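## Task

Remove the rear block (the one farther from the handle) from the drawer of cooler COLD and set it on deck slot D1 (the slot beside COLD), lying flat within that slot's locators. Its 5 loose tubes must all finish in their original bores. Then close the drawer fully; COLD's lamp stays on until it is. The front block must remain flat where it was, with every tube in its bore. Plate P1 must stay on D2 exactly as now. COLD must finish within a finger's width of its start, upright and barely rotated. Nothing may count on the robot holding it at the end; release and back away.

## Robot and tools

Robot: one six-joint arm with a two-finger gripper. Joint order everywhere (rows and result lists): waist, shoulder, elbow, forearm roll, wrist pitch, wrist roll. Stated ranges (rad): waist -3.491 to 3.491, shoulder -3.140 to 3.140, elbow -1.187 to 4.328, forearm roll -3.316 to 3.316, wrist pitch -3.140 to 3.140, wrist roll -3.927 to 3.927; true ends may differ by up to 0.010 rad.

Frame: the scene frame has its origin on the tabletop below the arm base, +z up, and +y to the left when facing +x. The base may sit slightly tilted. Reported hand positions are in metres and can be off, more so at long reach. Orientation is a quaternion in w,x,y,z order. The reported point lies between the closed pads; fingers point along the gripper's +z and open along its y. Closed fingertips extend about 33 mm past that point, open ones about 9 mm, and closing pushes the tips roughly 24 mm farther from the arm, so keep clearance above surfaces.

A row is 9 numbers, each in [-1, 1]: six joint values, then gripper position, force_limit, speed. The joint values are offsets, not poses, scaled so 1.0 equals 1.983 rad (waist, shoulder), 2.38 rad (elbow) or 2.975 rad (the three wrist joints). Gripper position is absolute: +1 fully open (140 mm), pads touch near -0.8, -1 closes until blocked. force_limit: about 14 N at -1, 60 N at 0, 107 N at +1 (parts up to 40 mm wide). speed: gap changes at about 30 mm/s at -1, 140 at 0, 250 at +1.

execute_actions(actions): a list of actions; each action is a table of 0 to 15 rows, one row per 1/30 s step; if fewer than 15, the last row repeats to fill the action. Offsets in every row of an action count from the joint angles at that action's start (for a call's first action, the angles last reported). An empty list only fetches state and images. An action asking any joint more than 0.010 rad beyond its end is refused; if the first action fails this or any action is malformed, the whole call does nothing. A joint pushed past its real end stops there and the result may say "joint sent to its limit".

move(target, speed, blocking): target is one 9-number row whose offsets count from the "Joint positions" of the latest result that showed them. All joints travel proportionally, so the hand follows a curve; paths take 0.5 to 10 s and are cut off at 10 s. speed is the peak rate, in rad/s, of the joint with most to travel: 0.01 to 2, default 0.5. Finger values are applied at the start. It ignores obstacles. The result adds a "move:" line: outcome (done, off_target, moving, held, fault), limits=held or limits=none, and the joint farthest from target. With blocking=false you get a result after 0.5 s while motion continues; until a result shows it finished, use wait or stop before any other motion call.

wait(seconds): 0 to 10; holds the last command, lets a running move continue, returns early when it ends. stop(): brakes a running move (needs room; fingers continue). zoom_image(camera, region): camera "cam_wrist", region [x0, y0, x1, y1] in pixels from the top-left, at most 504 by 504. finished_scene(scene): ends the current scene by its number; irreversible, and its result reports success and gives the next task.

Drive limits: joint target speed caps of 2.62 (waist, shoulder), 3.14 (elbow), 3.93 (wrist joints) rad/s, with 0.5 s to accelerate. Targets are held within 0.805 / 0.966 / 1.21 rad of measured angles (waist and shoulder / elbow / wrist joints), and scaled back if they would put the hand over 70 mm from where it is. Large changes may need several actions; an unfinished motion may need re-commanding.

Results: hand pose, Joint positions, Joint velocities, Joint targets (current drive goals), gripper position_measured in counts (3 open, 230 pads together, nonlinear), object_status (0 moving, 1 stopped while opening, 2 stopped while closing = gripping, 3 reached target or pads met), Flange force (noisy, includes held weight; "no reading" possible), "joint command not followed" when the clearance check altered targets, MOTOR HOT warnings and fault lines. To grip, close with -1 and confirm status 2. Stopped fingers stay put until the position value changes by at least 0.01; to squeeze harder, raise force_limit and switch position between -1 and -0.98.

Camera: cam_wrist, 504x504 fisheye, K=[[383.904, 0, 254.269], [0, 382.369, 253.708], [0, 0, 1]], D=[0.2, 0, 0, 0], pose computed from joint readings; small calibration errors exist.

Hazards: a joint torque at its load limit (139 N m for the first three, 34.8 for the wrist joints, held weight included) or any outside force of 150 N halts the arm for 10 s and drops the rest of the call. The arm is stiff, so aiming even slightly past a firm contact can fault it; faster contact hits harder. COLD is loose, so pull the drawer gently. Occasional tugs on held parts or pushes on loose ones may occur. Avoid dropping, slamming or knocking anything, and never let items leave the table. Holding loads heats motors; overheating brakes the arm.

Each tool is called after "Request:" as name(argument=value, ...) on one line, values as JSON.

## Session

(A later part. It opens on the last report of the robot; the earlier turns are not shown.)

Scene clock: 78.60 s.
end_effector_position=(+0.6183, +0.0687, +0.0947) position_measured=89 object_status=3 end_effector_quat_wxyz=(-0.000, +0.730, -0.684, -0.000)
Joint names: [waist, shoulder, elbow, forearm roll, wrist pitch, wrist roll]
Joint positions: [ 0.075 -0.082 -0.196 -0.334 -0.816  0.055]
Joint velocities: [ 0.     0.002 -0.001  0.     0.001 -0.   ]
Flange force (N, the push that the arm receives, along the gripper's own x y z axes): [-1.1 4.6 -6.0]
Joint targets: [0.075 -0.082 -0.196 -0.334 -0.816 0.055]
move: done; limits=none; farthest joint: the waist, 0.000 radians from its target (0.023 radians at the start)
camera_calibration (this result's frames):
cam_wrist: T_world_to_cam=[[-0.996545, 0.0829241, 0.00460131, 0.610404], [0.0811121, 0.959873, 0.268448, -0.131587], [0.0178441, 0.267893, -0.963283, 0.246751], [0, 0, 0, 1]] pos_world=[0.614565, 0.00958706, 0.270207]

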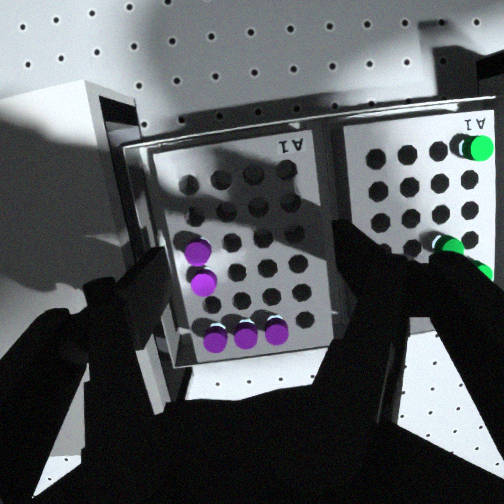

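Request:
move(target=[-0.0003,0.0012,0.0018,0,-0.0007,0,0.32,0,0], speed=0.01)

Request:
move(target=[0.0032,0.0099,-0.0008,0,0.0071,0,0.32,0,0], speed=0.012)

Scene clock: 80.10 s.
end_effector_position=(+0.6197, +0.0688, +0.0948) position_measured=89 object_status=3 end_effector_quat_wxyz=(-0.000, +0.730, -0.684, -0.000)
Joint names: [waist, shoulder, elbow, forearm roll, wrist pitch, wrist roll]
Joint positions: [ 0.074 -0.08  -0.192 -0.334 -0.818  0.055]
Joint velocities: [ 0.     0.001  0.001 -0.001 -0.    -0.   ]
Flange force (N, the push that the arm receives, along the gripper's own x y z axes): [2.4 2.6 -5.8]
Joint targets: [0.074 -0.080 -0.192 -0.334 -0.818 0.055]
move: done; limits=none; farthest joint: the waist, 0.000 radians from its target (0.001 radians at the start)
camera_calibration (this result's frames):
cam_wrist: T_world_to_cam=[[-0.996544, 0.0829287, 0.00470196, 0.611727], [0.0811418, 0.959846, 0.268535, -0.131894], [0.0177561, 0.267989, -0.963258, 0.246807], [0, 0, 0, 1]] pos_world=[0.615933, 0.00972652, 0.270281]

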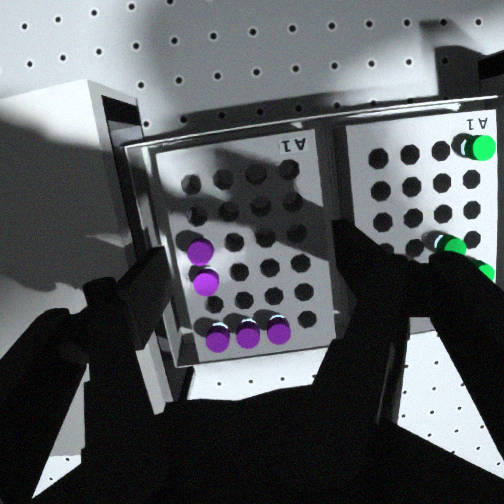

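Scene clock: 82.07 s.
end_effector_position=(+0.6193, +0.0682, +0.0836) position_measured=89 object_status=3 end_effector_quat_wxyz=(+0.001, +0.730, -0.684, -0.000)
Joint names: [waist, shoulder, elbow, forearm roll, wrist pitch, wrist roll]
Joint positions: [ 0.081 -0.06  -0.194 -0.334 -0.797  0.055]
Joint velocities: [ 0.     0.001  0.002  0.001  0.001 -0.   ]
Flange force (N, the push that the arm receives, along the gripper's own x y z axes): [2.1 0.2 -4.6]
Joint targets: [0.081 -0.060 -0.194 -0.334 -0.797 0.055]
move: done; limits=none; farthest joint: the waist, 0.000 radians from its target (0.006 radians at the start)
camera_calibration (this result's frames):
cam_wrist: T_world_to_cam=[[-0.996516, 0.0831993, 0.00585568, 0.6113], [0.0817357, 0.960184, 0.267145, -0.128557], [0.0166037, 0.266693, -0.963639, 0.2371], [0, 0, 0, 1]] pos_world=[0.615741, 0.00934533, 0.259243]

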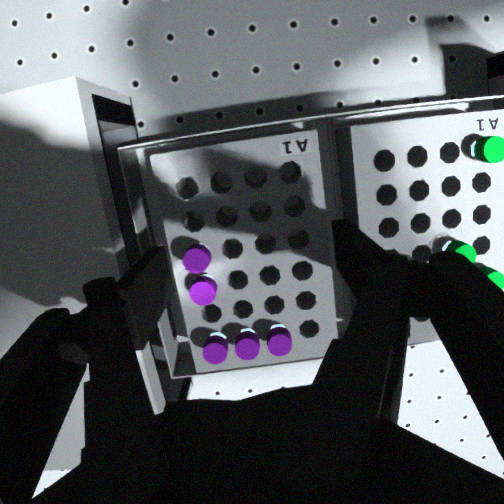

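Request:
move(target=[0.0022,0.0072,-0.0003,-0.0003,0.005,0,0.32,0,0], speed=0.01)

Request:
move(target=[0.0014,0.0045,-0.0002,-0.0002,0.0032,0,0.32,0,0], speed=0.01)

Scene clock: 84.07 s.
end_effector_position=(+0.6190, +0.0680, +0.0757) position_measured=89 object_status=3 end_effector_quat_wxyz=(+0.001, +0.729, -0.684, -0.000)
Joint names: [waist, shoulder, elbow, forearm roll, wrist pitch, wrist roll]
Joint positions: [ 0.085 -0.046 -0.195 -0.335 -0.782  0.055]
Joint velocities: [ 0.     0.001  0.    -0.002  0.001 -0.   ]
Flange force (N, the push that the arm receives, along the gripper's own x y z axes): [0.3 0.4 -5.1]
Joint targets: [0.085 -0.046 -0.195 -0.335 -0.782 0.055]
move: done; limits=none; farthest joint: the waist, 0.000 radians from its target (0.005 radians at the start)
camera_calibration (this result's frames):
cam_wrist: T_world_to_cam=[[-0.996445, 0.0839908, 0.00651532, 0.610988], [0.0826817, 0.960226, 0.266701, -0.126752], [0.0161443, 0.266292, -0.963757, 0.229832], [0, 0, 0, 1]] pos_world=[0.615586, 0.00919101, 0.251327]

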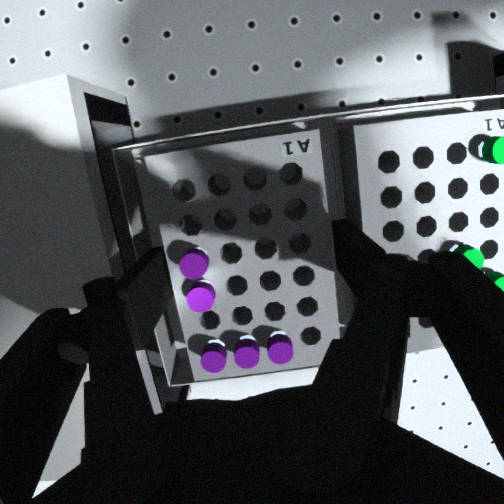

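Scene clock: 85.23 s.
end_effector_position=(+0.6189, +0.0679, +0.0707) position_measured=89 object_status=3 end_effector_quat_wxyz=(+0.001, +0.729, -0.684, -0.000)
Joint names: [waist, shoulder, elbow, forearm roll, wrist pitch, wrist roll]
Joint positions: [ 0.088 -0.037 -0.195 -0.336 -0.772  0.055]
Joint velocities: [-0.     0.    -0.    -0.     0.001 -0.   ]
Flange force (N, the push that the arm receives, along the gripper's own x y z axes): [3.1 0.1 -5.5]
Joint targets: [0.088 -0.037 -0.195 -0.336 -0.772 0.055]
move: done; limits=none; farthest joint: the waist, 0.000 radians from its target (0.003 radians at the start)
camera_calibration (this result's frames):
cam_wrist: T_world_to_cam=[[-0.996404, 0.0844615, 0.00674704, 0.610803], [0.0832012, 0.960251, 0.26645, -0.125607], [0.0160259, 0.266053, -0.963825, 0.225171], [0, 0, 0, 1]] pos_world=[0.615448, 0.00911763, 0.246373]

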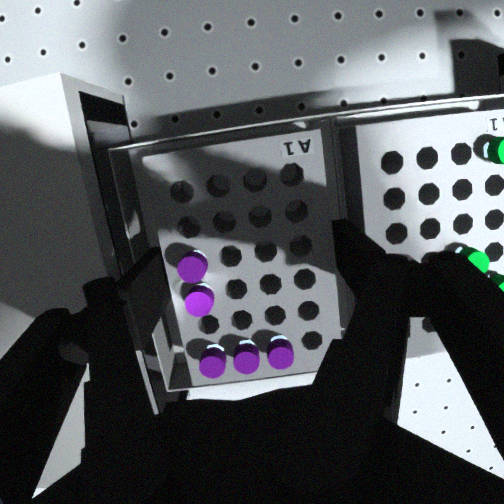

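Request:
move(target=[0.0006,0.0018,0,0,0.0012,0,0.32,0,0], speed=0.01)

Request:
move(target=[0,0,0,0,0,0,-1,0.2,-1])

Request:
move(target=[-0.0317,-0.099,0.009,0.002,-0.073,0,-1,0.2,-1], speed=0.08)

Scene clock: 86.37 s.
end_effector_position=(+0.6189, +0.0678, +0.0688) position_measured=89 object_status=3 end_effector_quat_wxyz=(+0.001, +0.729, -0.684, -0.000)
Joint names: [waist, shoulder, elbow, forearm roll, wrist pitch, wrist roll]
Joint positions: [ 0.089 -0.034 -0.195 -0.336 -0.769  0.055]
Joint velocities: [ 0.     0.    -0.     0.001  0.001  0.   ]
Flange force (N, the push that the arm receives, along the gripper's own x y z axes): [1.3 2.9 -6.0]
Joint targets: [0.089 -0.034 -0.195 -0.336 -0.769 0.055]
move: done; limits=none; farthest joint: the waist, 0.000 radians from its target (0.001 radians at the start)
camera_calibration (this result's frames):
cam_wrist: T_world_to_cam=[[-0.99641, 0.084378, 0.00691711, 0.610791], [0.083169, 0.960305, 0.266264, -0.125047], [0.0158243, 0.265884, -0.963875, 0.223463], [0, 0, 0, 1]] pos_world=[0.615462, 0.00913117, 0.244461]

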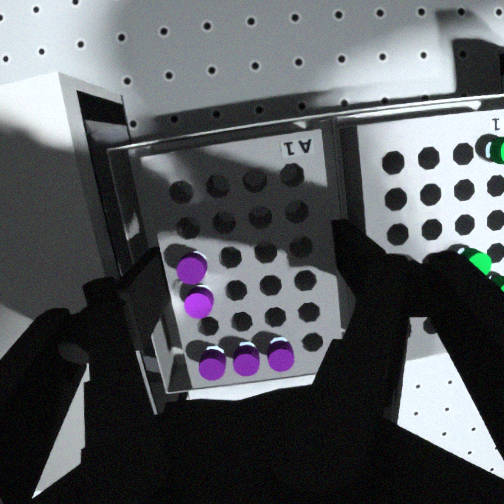

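Scene clock: 86.90 s.
end_effector_position=(+0.6189, +0.0678, +0.0688) position_measured=104 object_status=0 end_effector_quat_wxyz=(+0.001, +0.729, -0.684, -0.000)
Joint names: [waist, shoulder, elbow, forearm roll, wrist pitch, wrist roll]
Joint positions: [ 0.089 -0.034 -0.195 -0.336 -0.769  0.055]
Joint velocities: [ 0.    -0.     0.    -0.001 -0.     0.   ]
Flange force (N, the push that the arm receives, along the gripper's own x y z axes): [0.3 -4.6 -25.2]
Joint targets: [0.089 -0.034 -0.195 -0.336 -0.769 0.055]
move: done; limits=none; farthest joint: the waist, 0.000 radians from its target (0.000 radians at the start)
camera_calibration (this result's frames):
cam_wrist: T_world_to_cam=[[-0.99641, 0.0843775, 0.00691908, 0.61079], [0.083169, 0.960305, 0.266264, -0.125045], [0.0158222, 0.265883, -0.963875, 0.223457], [0, 0, 0, 1]] pos_world=[0.615461, 0.00913134, 0.244454]

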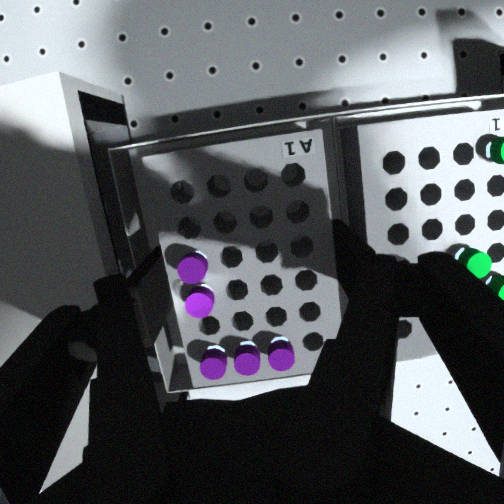

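Scene clock: 89.93 s.
end_effector_position=(+0.6149, +0.0729, +0.1816) position_measured=104 object_status=2 end_effector_quat_wxyz=(-0.004, +0.733, -0.680, +0.001)
Joint names: [waist, shoulder, elbow, forearm roll, wrist pitch, wrist roll]
Joint positions: [ 0.026 -0.23  -0.174 -0.33  -0.986  0.055]
Joint velocities: [-0.    -0.002  0.001  0.    -0.001  0.   ]
Flange force (N, the push that the arm receives, along the gripper's own x y z axes): [3.5 -0.5 4.8]
Joint targets: [0.026 -0.230 -0.174 -0.330 -0.986 0.055]
move: done; limits=none; farthest joint: the waist, 0.000 radians from its target (0.063 radians at the start)
camera_calibration (this result's frames):
cam_wrist: T_world_to_cam=[[-0.997271, 0.0738143, -0.00165901, 0.608491], [0.0705757, 0.959634, 0.272252, -0.152886], [0.0216881, 0.271392, -0.962225, 0.326638], [0, 0, 0, 1]] pos_world=[0.610536, 0.0131525, 0.356932]

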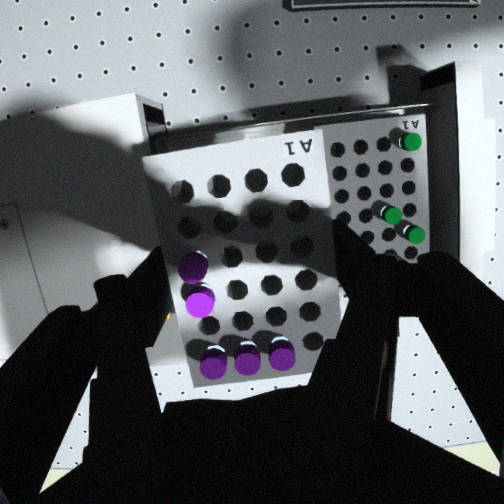

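Request:
move(target=[-0.326,0.078,-0.0487,-0.121,-0.0316,-0.2773,-1,0.2,-1], speed=0.25)

Request:
zoom_image(camera="cam_wrist", region=[110,40,410,260])

Scene clock: 95.10 s.
end_effector_position=(+0.4849, -0.1510, +0.1798) position_measured=104 object_status=2 end_effector_quat_wxyz=(-0.000, -0.010, +1.000, -0.005)
Joint names: [waist, shoulder, elbow, forearm roll, wrist pitch, wrist roll]
Joint positions: [-0.62  -0.075 -0.29  -0.69  -1.08  -0.77 ]
Joint velocities: [-0.002  0.    -0.001 -0.002 -0.    -0.001]
Flange force (N, the push that the arm receives, along the gripper's own x y z axes): [-0.6 3.6 6.5]
Joint targets: [-0.620 -0.075 -0.290 -0.690 -1.080 -0.770]
move: done; limits=none; farthest joint: the waist, 0.000 radians from its target (0.647 radians at the start)
camera_calibration (this result's frames):
cam_wrist: T_world_to_cam=[[0.128408, 0.991707, -0.00531982, 0.0887703], [0.955411, -0.122266, 0.268776, -0.520222], [0.265897, -0.0395956, -0.963188, 0.223277], [0, 0, 0, 1]] pos_world=[0.426258, -0.142799, 0.355353]

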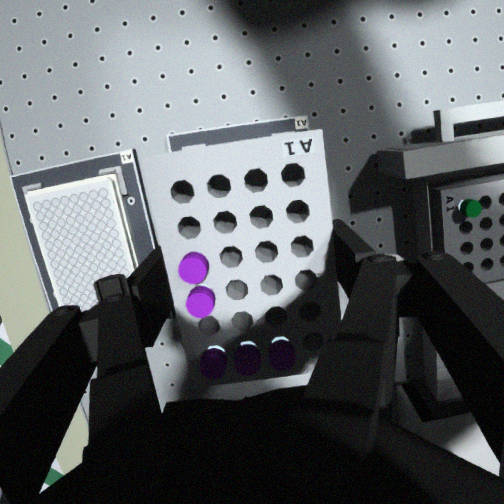

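Region (110, 40, 410, 260) of cam_wrist's 504x504 image, scaled by 1.680, with more detail than that image has; it fills the top 370 rows of this view, and the rest is white.

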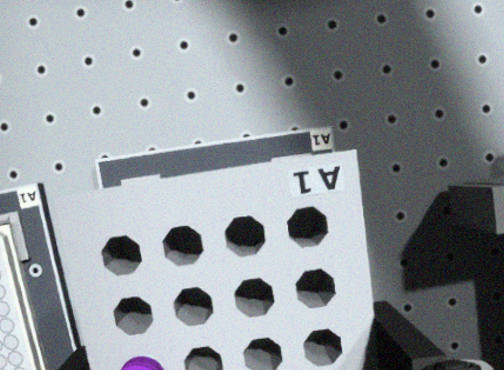

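Request:
move(target=[0.0458,0.0654,-0.0084,-0.0188,0.0551,0.0133,-1,0.2,-1], speed=0.08)

Request:
move(target=[0.0122,0.0189,0.0005,-0.0055,0.014,0.0038,-1,0.2,-1], speed=0.03)

Request:
zoom_image(camera="cam_wrist", region=[110,60,410,260])

Scene clock: 100.10 s.
end_effector_position=(+0.4853, -0.1535, +0.1002) position_measured=104 object_status=2 end_effector_quat_wxyz=(+0.001, -0.008, +1.000, -0.000)
Joint names: [waist, shoulder, elbow, forearm roll, wrist pitch, wrist roll]
Joint positions: [-0.53   0.054 -0.31  -0.746 -0.916 -0.731]
Joint velocities: [ 0.     0.001 -0.    -0.001  0.001 -0.   ]
Flange force (N, the push that the arm receives, along the gripper's own x y z axes): [1.0 -2.0 4.9]
Joint targets: [-0.529 0.054 -0.310 -0.746 -0.916 -0.731]
move: done; limits=none; farthest joint: the waist, 0.000 radians from its target (0.091 radians at the start)
camera_calibration (this result's frames):
cam_wrist: T_world_to_cam=[[0.132412, 0.991186, 0.0042418, 0.0878602], [0.954612, -0.128676, 0.268624, -0.500022], [0.266802, -0.0315198, -0.963236, 0.147207], [0, 0, 0, 1]] pos_world=[0.426418, -0.146787, 0.27574]

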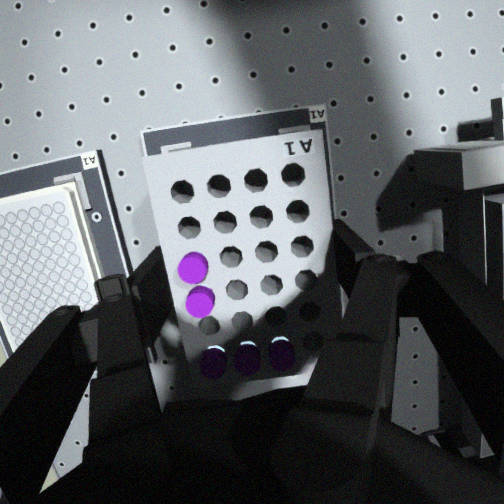

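Scene clock: 101.73 s.
end_effector_position=(+0.4858, -0.1537, +0.0793) position_measured=104 object_status=2 end_effector_quat_wxyz=(+0.001, -0.008, +1.000, -0.000)
Joint names: [waist, shoulder, elbow, forearm roll, wrist pitch, wrist roll]
Joint positions: [-0.505  0.092 -0.308 -0.762 -0.875 -0.719]
Joint velocities: [ 0.001  0.001  0.    -0.001  0.001  0.   ]
Flange force (N, the push that the arm receives, along the gripper's own x y z axes): [1.5 1.8 4.2]
Joint targets: [-0.505 0.092 -0.308 -0.762 -0.874 -0.719]
move: done; limits=none; farthest joint: the forearm roll, 0.001 radians from its target (0.017 radians at the start)
camera_calibration (this result's frames):
cam_wrist: T_world_to_cam=[[0.132297, 0.991199, 0.00468527, 0.0880978], [0.954571, -0.128678, 0.268769, -0.494926], [0.267006, -0.0310848, -0.963193, 0.126869], [0, 0, 0, 1]] pos_world=[0.426912, -0.147065, 0.254807]

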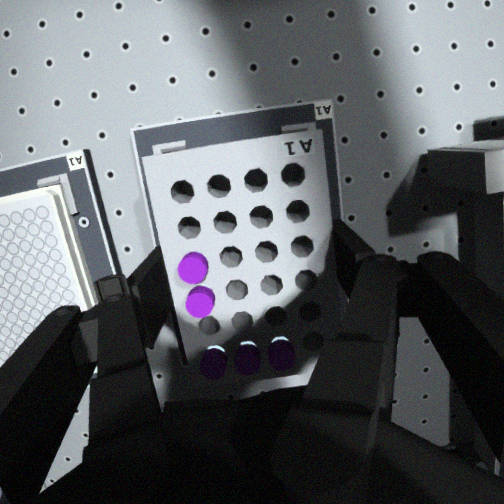

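Region (110, 60, 410, 260) of cam_wrist's 504x504 image, scaled by 1.680, with more detail than that image has.

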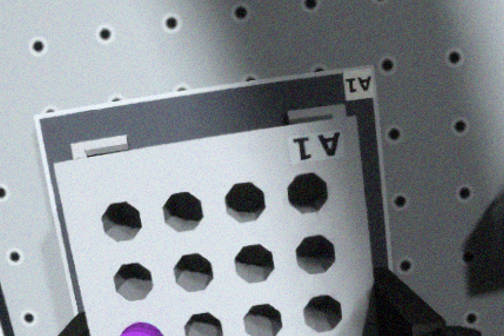

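Request:
move(target=[-0.0022,0,-0.0004,-0.0006,0,-0.003,-1,0.2,-1], speed=0.01)

Request:
move(target=[0.0035,0.0054,0.0001,-0.0016,0.004,0.0011,-1,0.2,-1], speed=0.012)

Request:
zoom_image(camera="cam_wrist", region=[110,60,410,260])

Scene clock: 104.40 s.
end_effector_position=(+0.4851, -0.1553, +0.0800) position_measured=104 object_status=2 end_effector_quat_wxyz=(+0.001, -0.001, +1.000, -0.001)
Joint names: [waist, shoulder, elbow, forearm roll, wrist pitch, wrist roll]
Joint positions: [-0.51   0.092 -0.309 -0.764 -0.875 -0.728]
Joint velocities: [-0.     0.001 -0.001 -0.001  0.    -0.001]
Flange force (N, the push that the arm receives, along the gripper's own x y z axes): [1.8 0.2 2.7]
Joint targets: [-0.510 0.092 -0.309 -0.764 -0.875 -0.728]
move: done; limits=none; farthest joint: the waist, 0.000 radians from its target (0.004 radians at the start)
camera_calibration (this result's frames):
cam_wrist: T_world_to_cam=[[0.146018, 0.989275, 0.00368829, 0.0828582], [0.952262, -0.141564, 0.270476, -0.495703], [0.268097, -0.0359822, -0.96272, 0.126331], [0, 0, 0, 1]] pos_world=[0.426071, -0.147597, 0.255391]

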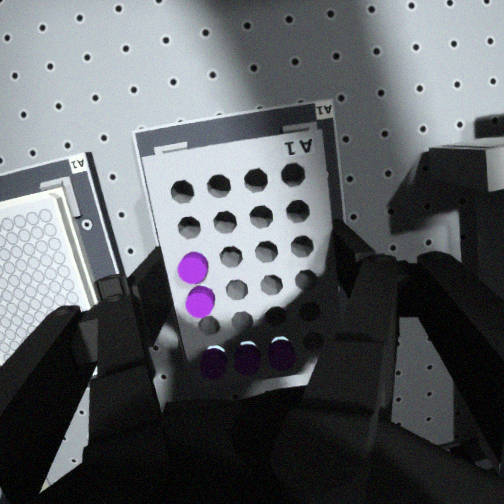

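Scene clock: 105.60 s.
end_effector_position=(+0.4850, -0.1553, +0.0740) position_measured=104 object_status=2 end_effector_quat_wxyz=(+0.001, -0.001, +1.000, -0.001)
Joint names: [waist, shoulder, elbow, forearm roll, wrist pitch, wrist roll]
Joint positions: [-0.503  0.102 -0.309 -0.768 -0.863 -0.725]
Joint velocities: [ 0.     0.001  0.001 -0.001  0.001  0.   ]
Flange force (N, the push that the arm receives, along the gripper's own x y z axes): [0.7 1.3 4.0]
Joint targets: [-0.503 0.103 -0.309 -0.768 -0.863 -0.725]
move: done; limits=none; farthest joint: the waist, 0.000 radians from its target (0.007 radians at the start)
camera_calibration (this result's frames):
cam_wrist: T_world_to_cam=[[0.146081, 0.989266, 0.00359121, 0.0828697], [0.952301, -0.141604, 0.270317, -0.493997], [0.267924, -0.0360684, -0.962765, 0.12067], [0, 0, 0, 1]] pos_world=[0.425998, -0.14758, 0.249415]

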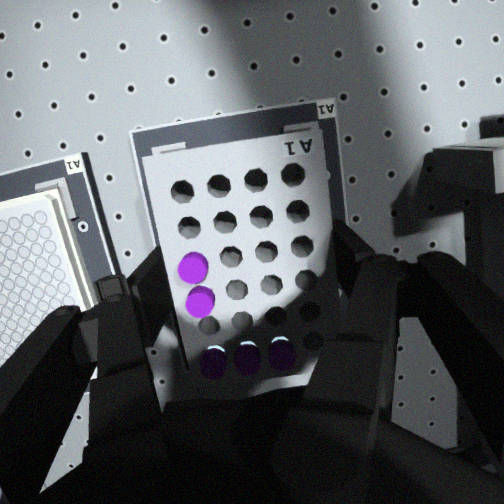

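Region (110, 60, 410, 260) of cam_wrist's 504x504 image, scaled by 1.680, with more detail than that image has.

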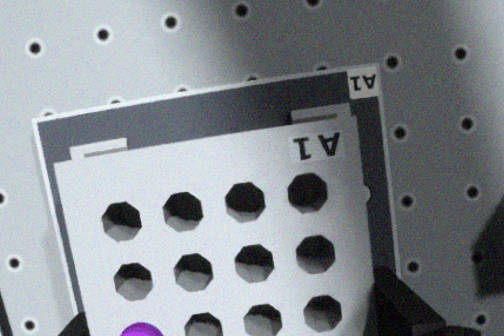

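Request:
move(target=[0.00175,0.0027,0,-0.0008,0.002,0.0005,-1,0.2,-1], speed=0.01)

Request:
move(target=[0.0009,0.00135,0,-0.0004,0.001,0.0003,-1,0.2,-1], speed=0.01)

Scene clock: 107.00 s.
end_effector_position=(+0.4849, -0.1552, +0.0710) position_measured=104 object_status=2 end_effector_quat_wxyz=(+0.001, -0.001, +1.000, -0.001)
Joint names: [waist, shoulder, elbow, forearm roll, wrist pitch, wrist roll]
Joint positions: [-0.499  0.108 -0.309 -0.771 -0.857 -0.724]
Joint velocities: [ 0.005  0.008  0.001 -0.007  0.01  -0.   ]
Flange force (N, the push that the arm receives, along the gripper's own x y z axes): [-1.7 8.5 -3.9]
Joint targets: [-0.499 0.108 -0.309 -0.771 -0.857 -0.724]
move: done; limits=none; farthest joint: the forearm roll, 0.001 radians from its target (0.002 radians at the start)
camera_calibration (this result's frames):
cam_wrist: T_world_to_cam=[[0.14633, 0.989229, 0.00356904, 0.0827075], [0.952277, -0.141839, 0.270277, -0.493102], [0.267872, -0.036151, -0.962776, 0.117794], [0, 0, 0, 1]] pos_world=[0.425914, -0.1475, 0.246388]

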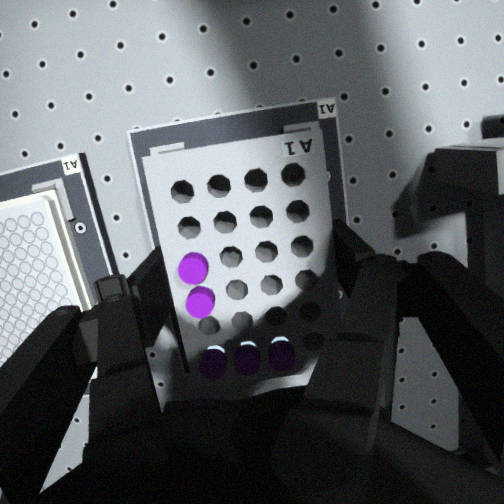

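Scene clock: 107.70 s.
end_effector_position=(+0.4848, -0.1552, +0.0695) position_measured=104 object_status=2 end_effector_quat_wxyz=(+0.001, -0.001, +1.000, -0.001)
Joint names: [waist, shoulder, elbow, forearm roll, wrist pitch, wrist roll]
Joint positions: [-0.498  0.11  -0.309 -0.772 -0.854 -0.723]
Joint velocities: [ 0.001 -0.     0.     0.     0.     0.   ]
Flange force (N, the push that the arm receives, along the gripper's own x y z axes): [0.0 6.7 3.5]
Joint targets: [-0.497 0.110 -0.309 -0.772 -0.854 -0.723]
move: done; limits=none; farthest joint: the waist, 0.000 radians from its target (0.002 radians at the start)
camera_calibration (this result's frames):
cam_wrist: T_world_to_cam=[[0.14627, 0.989238, 0.00353669, 0.0827283], [0.952322, -0.141778, 0.270152, -0.492607], [0.267746, -0.0361471, -0.962811, 0.11643], [0, 0, 0, 1]] pos_world=[0.425846, -0.14747, 0.244886]

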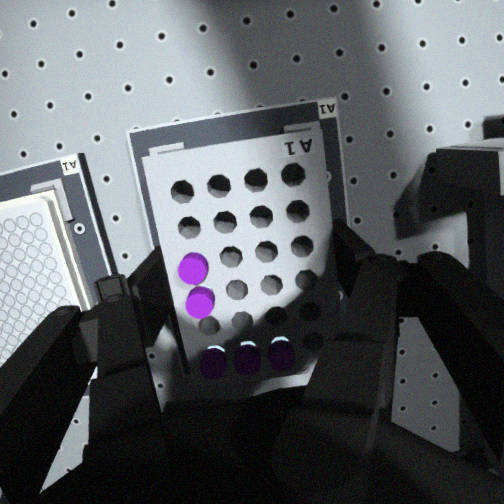

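The block has slid in past the chamfer. I'll lower it a little further.

Request:
move(target=[0.0013,0.00135,0,-0.0004,0.001,0.0003,-1,0.2,-1], speed=0.01)

Request:
move(target=[0,0,0,0,0,0,0.36,0.2,-1])

Request:
move(target=[-0.061,-0.093,0.01,0.027,-0.075,-0.015,0.36,0.2,-1], speed=0.15)

Request:
zoom_image(camera="cam_wrist", region=[120,80,400,360])

Scene clock: 108.87 s.
end_effector_position=(+0.4848, -0.1548, +0.0678) position_measured=104 object_status=2 end_effector_quat_wxyz=(+0.001, -0.001, +1.000, -0.001)
Joint names: [waist, shoulder, elbow, forearm roll, wrist pitch, wrist roll]
Joint positions: [-0.495  0.113 -0.309 -0.773 -0.851 -0.722]
Joint velocities: [ 0.     0.001 -0.002 -0.001  0.     0.   ]
Flange force (N, the push that the arm receives, along the gripper's own x y z axes): [-2.3 2.3 -6.6]
Joint targets: [-0.495 0.113 -0.309 -0.773 -0.851 -0.722]
move: done; limits=none; farthest joint: the waist, 0.000 radians from its target (0.002 radians at the start)
camera_calibration (this result's frames):
cam_wrist: T_world_to_cam=[[0.145558, 0.989342, 0.00385059, 0.0826826], [0.952513, -0.14119, 0.269786, -0.492068], [0.267455, -0.0356019, -0.962912, 0.115072], [0, 0, 0, 1]] pos_world=[0.425889, -0.14718, 0.243239]

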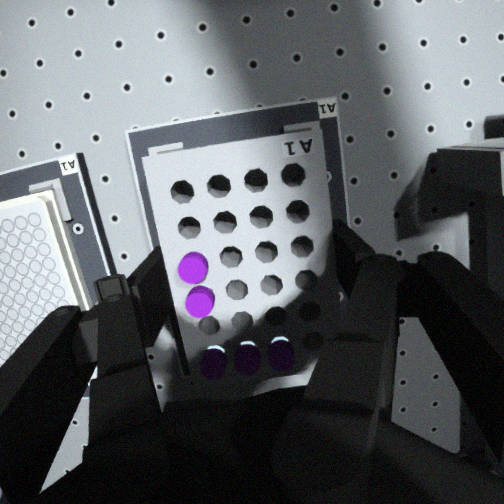

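Scene clock: 109.50 s.
end_effector_position=(+0.4848, -0.1548, +0.0677) position_measured=84 object_status=0 end_effector_quat_wxyz=(+0.001, -0.001, +1.000, -0.001)
Joint names: [waist, shoulder, elbow, forearm roll, wrist pitch, wrist roll]
Joint positions: [-0.495  0.113 -0.309 -0.773 -0.851 -0.722]
Joint velocities: [-0.     0.001  0.001 -0.001  0.     0.   ]
Flange force (N, the push that the arm receives, along the gripper's own x y z axes): [-1.1 -1.3 -5.1]
Joint targets: [-0.495 0.113 -0.309 -0.773 -0.851 -0.722]
move: done; limits=none; farthest joint: the waist, 0.000 radians from its target (0.000 radians at the start)
camera_calibration (this result's frames):
cam_wrist: T_world_to_cam=[[0.145602, 0.989336, 0.00389165, 0.0826534], [0.952518, -0.141245, 0.269739, -0.49204], [0.267412, -0.0355677, -0.962926, 0.115063], [0, 0, 0, 1]] pos_world=[0.425873, -0.147177, 0.243198]

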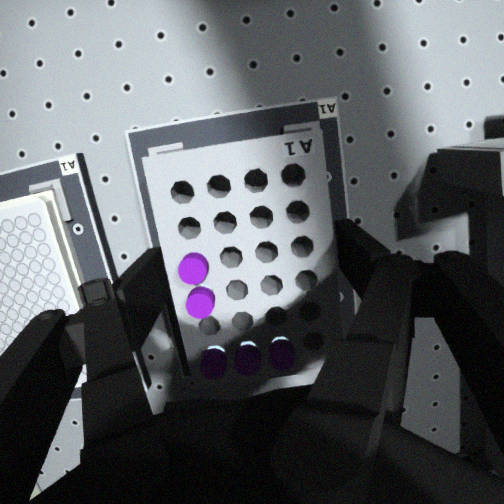

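Scene clock: 111.37 s.
end_effector_position=(+0.4890, -0.1507, +0.1780) position_measured=84 object_status=3 end_effector_quat_wxyz=(+0.003, -0.012, +1.000, -0.005)
Joint names: [waist, shoulder, elbow, forearm roll, wrist pitch, wrist roll]
Joint positions: [-0.616 -0.071 -0.285 -0.693 -1.074 -0.766]
Joint velocities: [-0.001 -0.002  0.001  0.    -0.001 -0.   ]
Flange force (N, the push that the arm receives, along the gripper's own x y z axes): [2.8 2.4 -6.6]
Joint targets: [-0.616 -0.071 -0.285 -0.693 -1.074 -0.766]
move: done; limits=none; farthest joint: the waist, 0.000 radians from its target (0.121 radians at the start)
camera_calibration (this result's frames):
cam_wrist: T_world_to_cam=[[0.122583, 0.992448, -0.00454676, 0.0907761], [0.954713, -0.116669, 0.273699, -0.52325], [0.271102, -0.0378919, -0.961805, 0.217952], [0, 0, 0, 1]] pos_world=[0.429339, -0.142879, 0.353253]

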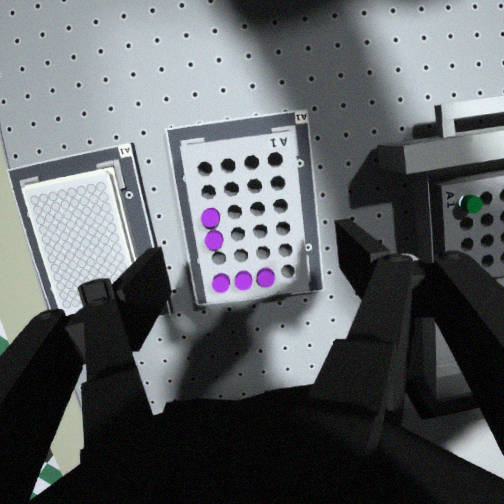

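Region (120, 80, 400, 360) of cam_wrist's 504x504 image, scaled by 1.800, with more detail than that image has.

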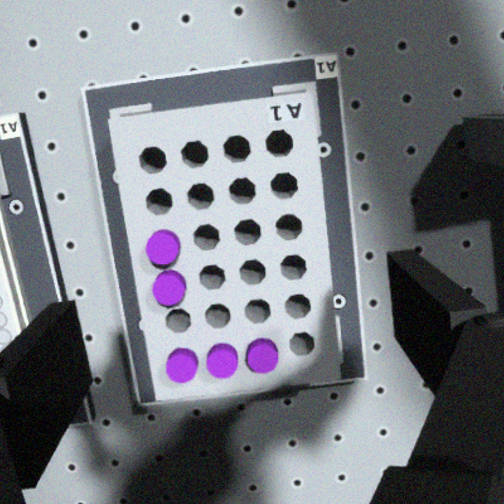

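Request:
move(target=[0.424,-0.302,-0.2164,0.149,0.105,-0.3005,1,0,0], speed=0.5)

Scene clock: 115.33 s.
end_effector_position=(+0.4013, +0.0621, +0.1485) position_measured=3 object_status=3 end_effector_quat_wxyz=(-0.003, -0.045, +0.999, +0.013)
Joint names: [waist, shoulder, elbow, forearm roll, wrist pitch, wrist roll]
Joint positions: [ 0.225 -0.67  -0.8   -0.25  -0.761 -1.66 ]
Joint velocities: [ 0.001  0.    -0.001 -0.     0.    -0.002]
Flange force (N, the push that the arm receives, along the gripper's own x y z axes): no reading
Joint targets: [0.225 -0.670 -0.800 -0.250 -0.761 -1.660]
move: done; limits=none; farthest joint: the waist, 0.000 radians from its target (0.841 radians at the start)
camera_calibration (this result's frames):
cam_wrist: T_world_to_cam=[[0.0570894, 0.997942, 0.029195, -0.0888763], [0.963582, -0.0627286, 0.25995, -0.411517], [0.261247, 0.0132914, -0.965181, 0.222698], [0, 0, 0, 1]] pos_world=[0.343425, 0.0599196, 0.324512]

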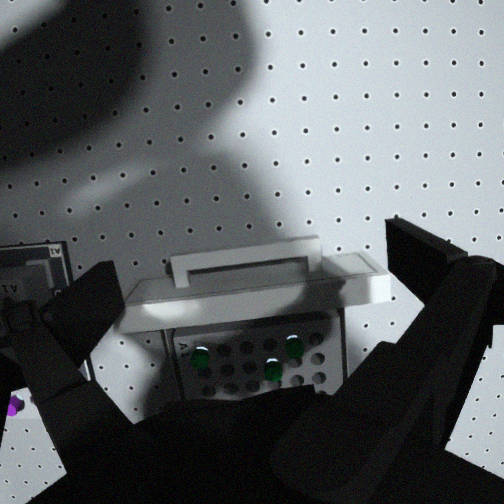

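Request:
move(target=[0.0333,0.1498,-0.0092,-0.005,0.1082,-0.004,1,0,0], speed=0.15)

Scene clock: 118.47 s.
end_effector_position=(+0.4053, +0.0587, +0.0535) position_measured=3 object_status=3 end_effector_quat_wxyz=(-0.003, -0.036, +0.999, +0.003)
Joint names: [waist, shoulder, elbow, forearm roll, wrist pitch, wrist roll]
Joint positions: [ 0.291 -0.373 -0.822 -0.265 -0.44  -1.672]
Joint velocities: [ 0.     0.001 -0.    -0.     0.001  0.   ]
Flange force (N, the push that the arm receives, along the gripper's own x y z axes): no reading
Joint targets: [0.291 -0.373 -0.822 -0.265 -0.440 -1.672]
move: done; limits=none; farthest joint: the wrist pitch, 0.001 radians from its target (0.322 radians at the start)
camera_calibration (this result's frames):
cam_wrist: T_world_to_cam=[[0.0764259, 0.99702, 0.0104933, -0.0897251], [0.962145, -0.0765056, 0.26158, -0.389558], [0.261604, -0.00989546, -0.965125, 0.131133], [0, 0, 0, 1]] pos_world=[0.347364, 0.060952, 0.229402]

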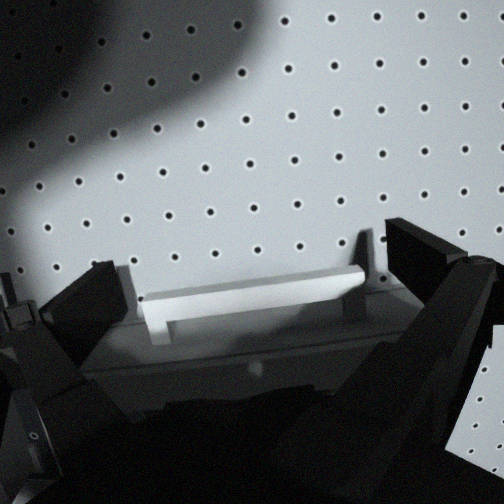

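Request:
move(target=[-0.057,0.0858,0.1189,-0.0215,-0.0446,0.0387,1,0,0], speed=0.1)

Request:
move(target=[-0.0355,0.0904,0.1328,-0.0024,-0.051,0.0108,1,0,0], speed=0.14)

Scene clock: 122.63 s.
end_effector_position=(+0.5025, +0.0635, +0.0540) position_measured=3 object_status=3 end_effector_quat_wxyz=(+0.000, -0.030, +1.000, +0.000)
Joint names: [waist, shoulder, elbow, forearm roll, wrist pitch, wrist roll]
Joint positions: [ 0.178 -0.203 -0.539 -0.329 -0.572 -1.557]
Joint velocities: [-0.001  0.001 -0.    -0.    -0.     0.   ]
Flange force (N, the push that the arm receives, along the gripper's own x y z axes): [0.9 -1.2 -4.6]
Joint targets: [0.178 -0.203 -0.539 -0.329 -0.572 -1.557]
move: done; limits=none; farthest joint: the waist, 0.000 radians from its target (0.113 radians at the start)
camera_calibration (this result's frames):
cam_wrist: T_world_to_cam=[[0.0872902, 0.99617, 0.00498983, -0.107027], [0.959533, -0.0854239, 0.268327, -0.481377], [0.267725, -0.0186344, -0.963315, 0.103694], [0, 0, 0, 1]] pos_world=[0.443478, 0.0674287, 0.229591]

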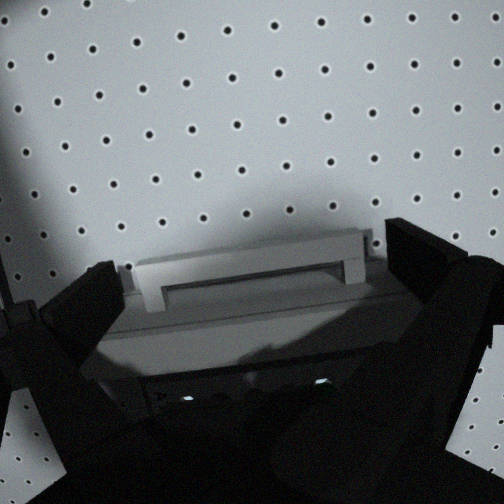

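Scene clock: 125.27 s.
end_effector_position=(+0.6107, +0.0703, +0.0541) position_measured=3 object_status=3 end_effector_quat_wxyz=(+0.000, -0.030, +1.000, +0.000)
Joint names: [waist, shoulder, elbow, forearm roll, wrist pitch, wrist roll]
Joint positions: [ 0.108 -0.024 -0.223 -0.336 -0.724 -1.525]
Joint velocities: [-0.     0.001  0.    -0.001 -0.001  0.   ]
Flange force (N, the push that the arm receives, along the gripper's own x y z axes): [0.5 -0.7 -5.6]
Joint targets: [0.108 -0.024 -0.223 -0.336 -0.724 -1.525]
move: done; limits=none; farthest joint: the waist, 0.000 radians from its target (0.070 radians at the start)
camera_calibration (this result's frames):
cam_wrist: T_world_to_cam=[[0.0875514, 0.996148, 0.00484376, -0.123372], [0.959596, -0.0856421, 0.268031, -0.584604], [0.267414, -0.0188185, -0.963398, 0.0750702], [0, 0, 0, 1]] pos_world=[0.55171, 0.0742425, 0.229612]

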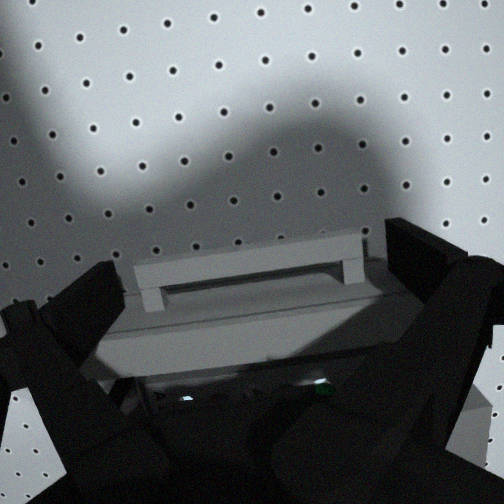

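Request:
move(target=[-0.006,0.0245,0.0366,0.001,-0.0138,-0.0005,1,0,0], speed=0.05)

Request:
move(target=[-0.001,0.004,0.0061,0.0002,-0.0023,0,1,0,0], speed=0.015)

Scene clock: 128.13 s.
end_effector_position=(+0.6390, +0.0727, +0.0536) position_measured=3 object_status=3 end_effector_quat_wxyz=(-0.000, -0.030, +1.000, +0.000)
Joint names: [waist, shoulder, elbow, forearm roll, wrist pitch, wrist roll]
Joint positions: [ 0.096  0.025 -0.136 -0.333 -0.765 -1.526]
Joint velocities: [-0.     0.     0.003  0.001 -0.001  0.   ]
Flange force (N, the push that the arm receives, along the gripper's own x y z axes): [0.0 -0.5 -5.4]
Joint targets: [0.096 0.025 -0.136 -0.333 -0.765 -1.526]
move: done; limits=none; farthest joint: the waist, 0.000 radians from its target (0.011 radians at the start)
camera_calibration (this result's frames):
cam_wrist: T_world_to_cam=[[0.0873587, 0.996163, 0.00534318, -0.128226], [0.959838, -0.0856062, 0.267176, -0.611559], [0.266608, -0.0182115, -0.963633, 0.0675564], [0, 0, 0, 1]] pos_world=[0.580188, 0.0766108, 0.229178]

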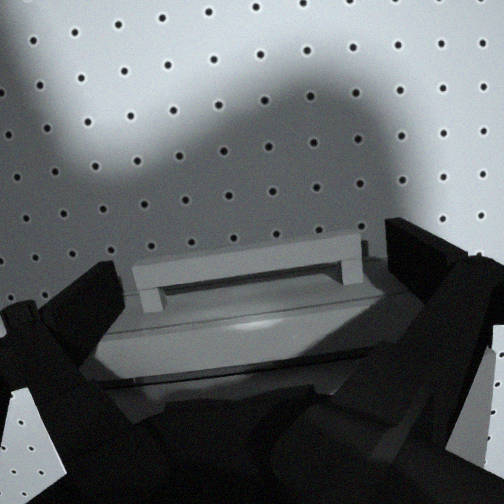

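Scene clock: 129.33 s.
end_effector_position=(+0.6437, +0.0731, +0.0536) position_measured=3 object_status=3 end_effector_quat_wxyz=(-0.000, -0.030, +1.000, +0.000)
Joint names: [waist, shoulder, elbow, forearm roll, wrist pitch, wrist roll]
Joint positions: [ 0.094  0.033 -0.122 -0.332 -0.772 -1.526]
Joint velocities: [-0.     0.001  0.001 -0.    -0.001 -0.   ]
Flange force (N, the push that the arm receives, along the gripper's own x y z axes): [-1.3 -1.4 -6.1]
Joint targets: [0.094 0.033 -0.122 -0.332 -0.772 -1.526]
move: done; limits=none; farthest joint: the waist, 0.000 radians from its target (0.002 radians at the start)
camera_calibration (this result's frames):
cam_wrist: T_world_to_cam=[[0.0869535, 0.996198, 0.00536283, -0.1287], [0.959867, -0.0852208, 0.267194, -0.616079], [0.266636, -0.0180859, -0.963628, 0.0662944], [0, 0, 0, 1]] pos_world=[0.584868, 0.0769073, 0.229186]

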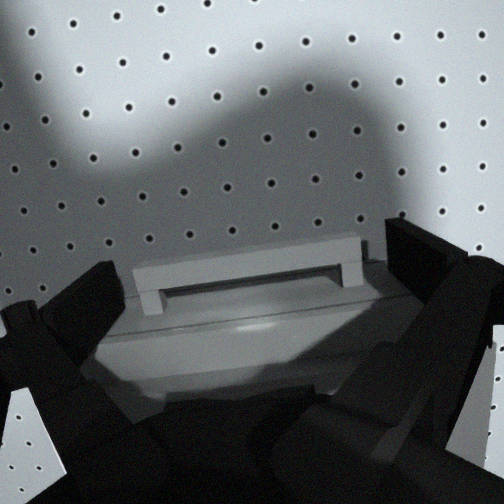

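Request:
move(target=[-0.0013,0.001,0.0042,0.0001,-0.0028,0,1,0,0], speed=0.01)

Scene clock: 131.03 s.
end_effector_position=(+0.6468, +0.0732, +0.0555) position_measured=3 object_status=3 end_effector_quat_wxyz=(-0.000, -0.030, +1.000, +0.000)
Joint names: [waist, shoulder, elbow, forearm roll, wrist pitch, wrist roll]
Joint positions: [ 0.091  0.035 -0.112 -0.332 -0.78  -1.526]
Joint velocities: [-0.001 -0.     0.008  0.003  0.    -0.   ]
Flange force (N, the push that the arm receives, along the gripper's own x y z axes): [34.8 -0.7 14.1]
Joint targets: [0.091 0.035 -0.112 -0.332 -0.780 -1.526]
move: done; limits=none; farthest joint: the waist, 0.000 radians from its target (0.002 radians at the start)
camera_calibration (this result's frames):
cam_wrist: T_world_to_cam=[[0.0869639, 0.996196, 0.00553384, -0.129171], [0.95992, -0.0852802, 0.266984, -0.619566], [0.26644, -0.0179059, -0.963685, 0.0674104], [0, 0, 0, 1]] pos_world=[0.588006, 0.0770503, 0.231091]

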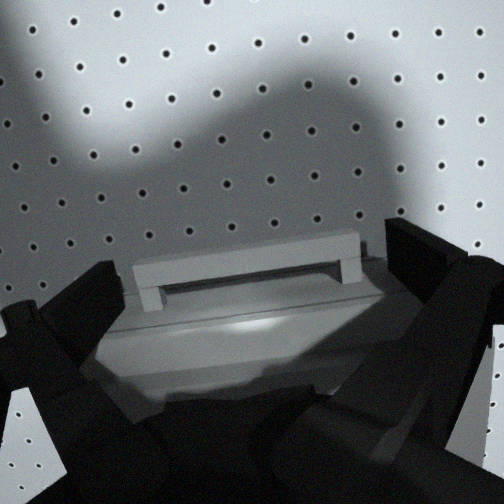

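Request:
move(target=[-0.0008,0.001,0.003,0.0001,-0.0018,0,1,0,0], speed=0.01)

Scene clock: 132.67 s.
end_effector_position=(+0.6491, +0.0734, +0.0565) position_measured=3 object_status=3 end_effector_quat_wxyz=(-0.000, -0.031, +1.000, +0.000)
Joint names: [waist, shoulder, elbow, forearm roll, wrist pitch, wrist roll]
Joint positions: [ 0.09   0.037 -0.105 -0.332 -0.786 -1.526]
Joint velocities: [ 0.     0.001  0.002 -0.001 -0.     0.   ]
Flange force (N, the push that the arm receives, along the gripper's own x y z axes): [38.0 0.6 14.3]
Joint targets: [0.090 0.037 -0.105 -0.332 -0.786 -1.526]
move: done; limits=none; farthest joint: the waist, 0.000 radians from its target (0.002 radians at the start)
camera_calibration (this result's frames):
cam_wrist: T_world_to_cam=[[0.0867508, 0.996215, 0.00556086, -0.129368], [0.959957, -0.0850834, 0.266915, -0.622039], [0.266378, -0.017817, -0.963704, 0.0678877], [0, 0, 0, 1]] pos_world=[0.590269, 0.0771628, 0.232175]

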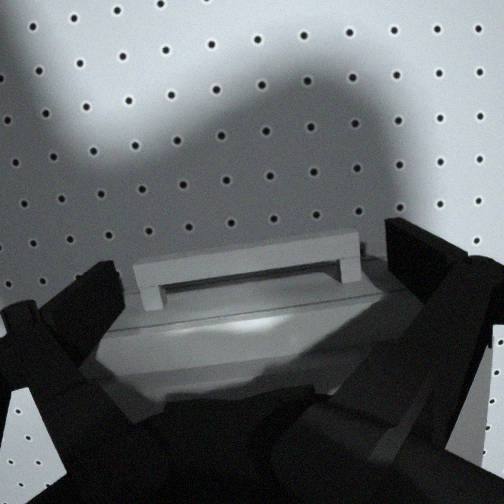

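Request:
move(target=[-0.0049,0.0062,0.0122,-0.0003,-0.0062,-0.001,1,0,0], speed=0.012)

Scene clock: 135.83 s.
end_effector_position=(+0.6583, +0.0716, +0.0593) position_measured=3 object_status=3 end_effector_quat_wxyz=(-0.000, -0.027, +1.000, -0.000)
Joint names: [waist, shoulder, elbow, forearm roll, wrist pitch, wrist roll]
Joint positions: [ 0.08   0.049 -0.076 -0.332 -0.804 -1.529]
Joint velocities: [-0.001  0.001  0.001 -0.002 -0.    -0.001]
Flange force (N, the push that the arm receives, along the gripper's own x y z axes): [37.8 6.5 8.4]
Joint targets: [0.080 0.049 -0.076 -0.332 -0.804 -1.529]
move: done; limits=none; farthest joint: the wrist pitch, 0.001 radians from its target (0.019 radians at the start)
camera_calibration (this result's frames):
cam_wrist: T_world_to_cam=[[0.0937871, 0.995582, 0.00460263, -0.132921], [0.959205, -0.0915968, 0.267461, -0.630899], [0.266701, -0.0206695, -0.963558, 0.0680332], [0, 0, 0, 1]] pos_world=[0.599483, 0.0759514, 0.234906]

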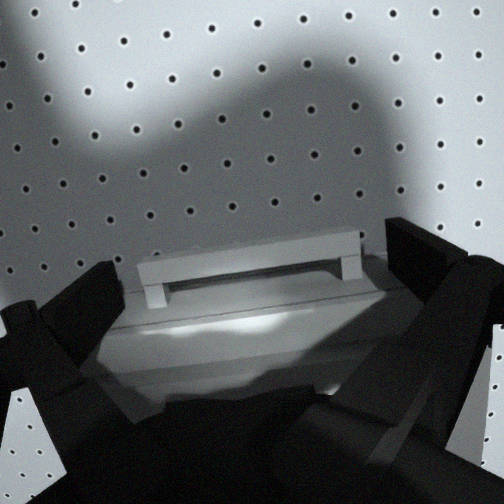

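Request:
move(target=[-0.0066,0.009,0.018,-0.0003,-0.0092,0.0005,1,0,0], speed=0.014)

Scene clock: 139.53 s.
end_effector_position=(+0.6718, +0.0694, +0.0636) position_measured=3 object_status=3 end_effector_quat_wxyz=(+0.000, -0.025, +1.000, -0.001)
Joint names: [waist, shoulder, elbow, forearm roll, wrist pitch, wrist roll]
Joint positions: [ 0.067  0.067 -0.033 -0.333 -0.831 -1.528]
Joint velocities: [-0.     0.     0.002  0.001 -0.002  0.   ]
Flange force (N, the push that the arm receives, along the gripper's own x y z axes): [31.9 3.7 10.2]
Joint targets: [0.067 0.067 -0.033 -0.333 -0.831 -1.528]
move: done; limits=none; farthest joint: the waist, 0.000 radians from its target (0.013 radians at the start)
camera_calibration (this result's frames):
cam_wrist: T_world_to_cam=[[0.0969158, 0.995286, 0.00359999, -0.134057], [0.958726, -0.094326, 0.268228, -0.644738], [0.267304, -0.0225442, -0.963349, 0.0682119], [0, 0, 0, 1]] pos_world=[0.612886, 0.0741477, 0.239131]

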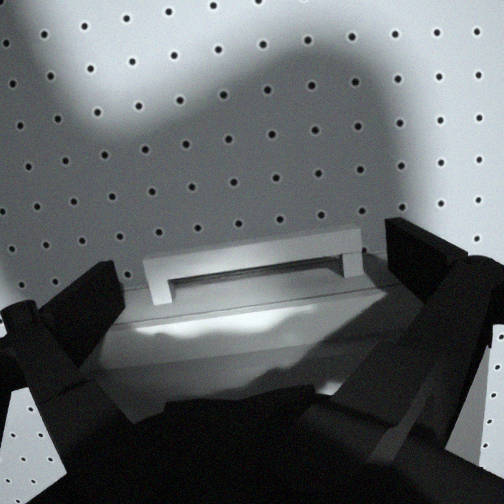

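Next I'll back off and return to the earlier hover pose to compare the cooler's position with where it started.

Request:
move(target=[0.002,-0.008,-0.012,0,0.0047,0,1,0,0], speed=0.04)

Request:
move(target=[-0.0166,-0.045,0.005,0,-0.0356,-0.005,1,0,0], speed=0.15)

Scene clock: 141.17 s.
end_effector_position=(+0.6632, +0.0689, +0.0636) position_measured=3 object_status=3 end_effector_quat_wxyz=(+0.001, -0.025, +1.000, -0.001)
Joint names: [waist, shoulder, elbow, forearm roll, wrist pitch, wrist roll]
Joint positions: [ 0.071  0.051 -0.062 -0.333 -0.817 -1.528]
Joint velocities: [ 0.    -0.001 -0.002 -0.     0.001  0.   ]
Flange force (N, the push that the arm receives, along the gripper's own x y z axes): [-1.1 -2.8 -4.9]
Joint targets: [0.071 0.051 -0.062 -0.333 -0.817 -1.528]
move: done; limits=none; farthest joint: the waist, 0.000 radians from its target (0.004 radians at the start)
camera_calibration (this result's frames):
cam_wrist: T_world_to_cam=[[0.0969202, 0.995287, 0.00308027, -0.132724], [0.958537, -0.0941739, 0.268958, -0.636488], [0.26798, -0.0231149, -0.963147, 0.0701276], [0, 0, 0, 1]] pos_world=[0.604168, 0.0737788, 0.23914]

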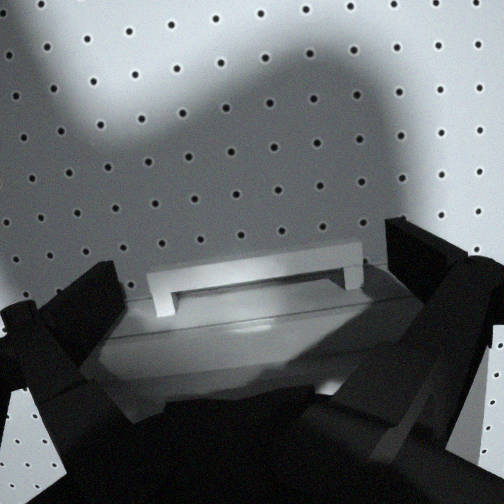

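Scene clock: 142.27 s.
end_effector_position=(+0.6636, +0.0701, +0.1202) position_measured=3 object_status=3 end_effector_quat_wxyz=(+0.001, -0.018, +1.000, +0.001)
Joint names: [waist, shoulder, elbow, forearm roll, wrist pitch, wrist roll]
Joint positions: [ 0.038 -0.038 -0.05  -0.333 -0.923 -1.543]
Joint velocities: [-0.    -0.002  0.001  0.001 -0.001 -0.   ]
Flange force (N, the push that the arm receives, along the gripper's own x y z axes): [4.4 1.3 -5.8]
Joint targets: [0.038 -0.038 -0.050 -0.333 -0.923 -1.543]
move: done; limits=none; farthest joint: the waist, 0.000 radians from its target (0.033 radians at the start)
camera_calibration (this result's frames):
cam_wrist: T_world_to_cam=[[0.111472, 0.99375, 0.00598475, -0.143989], [0.956953, -0.108965, 0.269011, -0.649902], [0.267981, -0.02426, -0.963119, 0.124634], [0, 0, 0, 1]] pos_world=[0.604577, 0.0752965, 0.29573]

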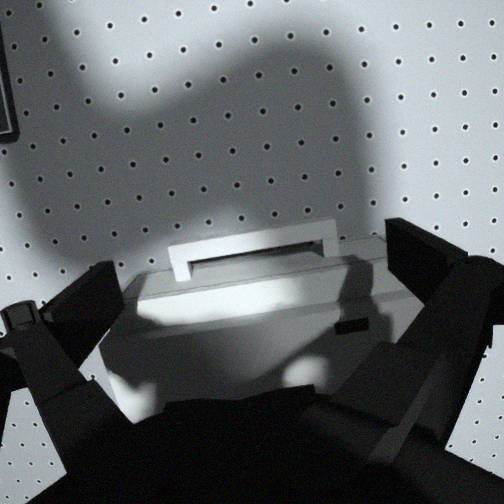

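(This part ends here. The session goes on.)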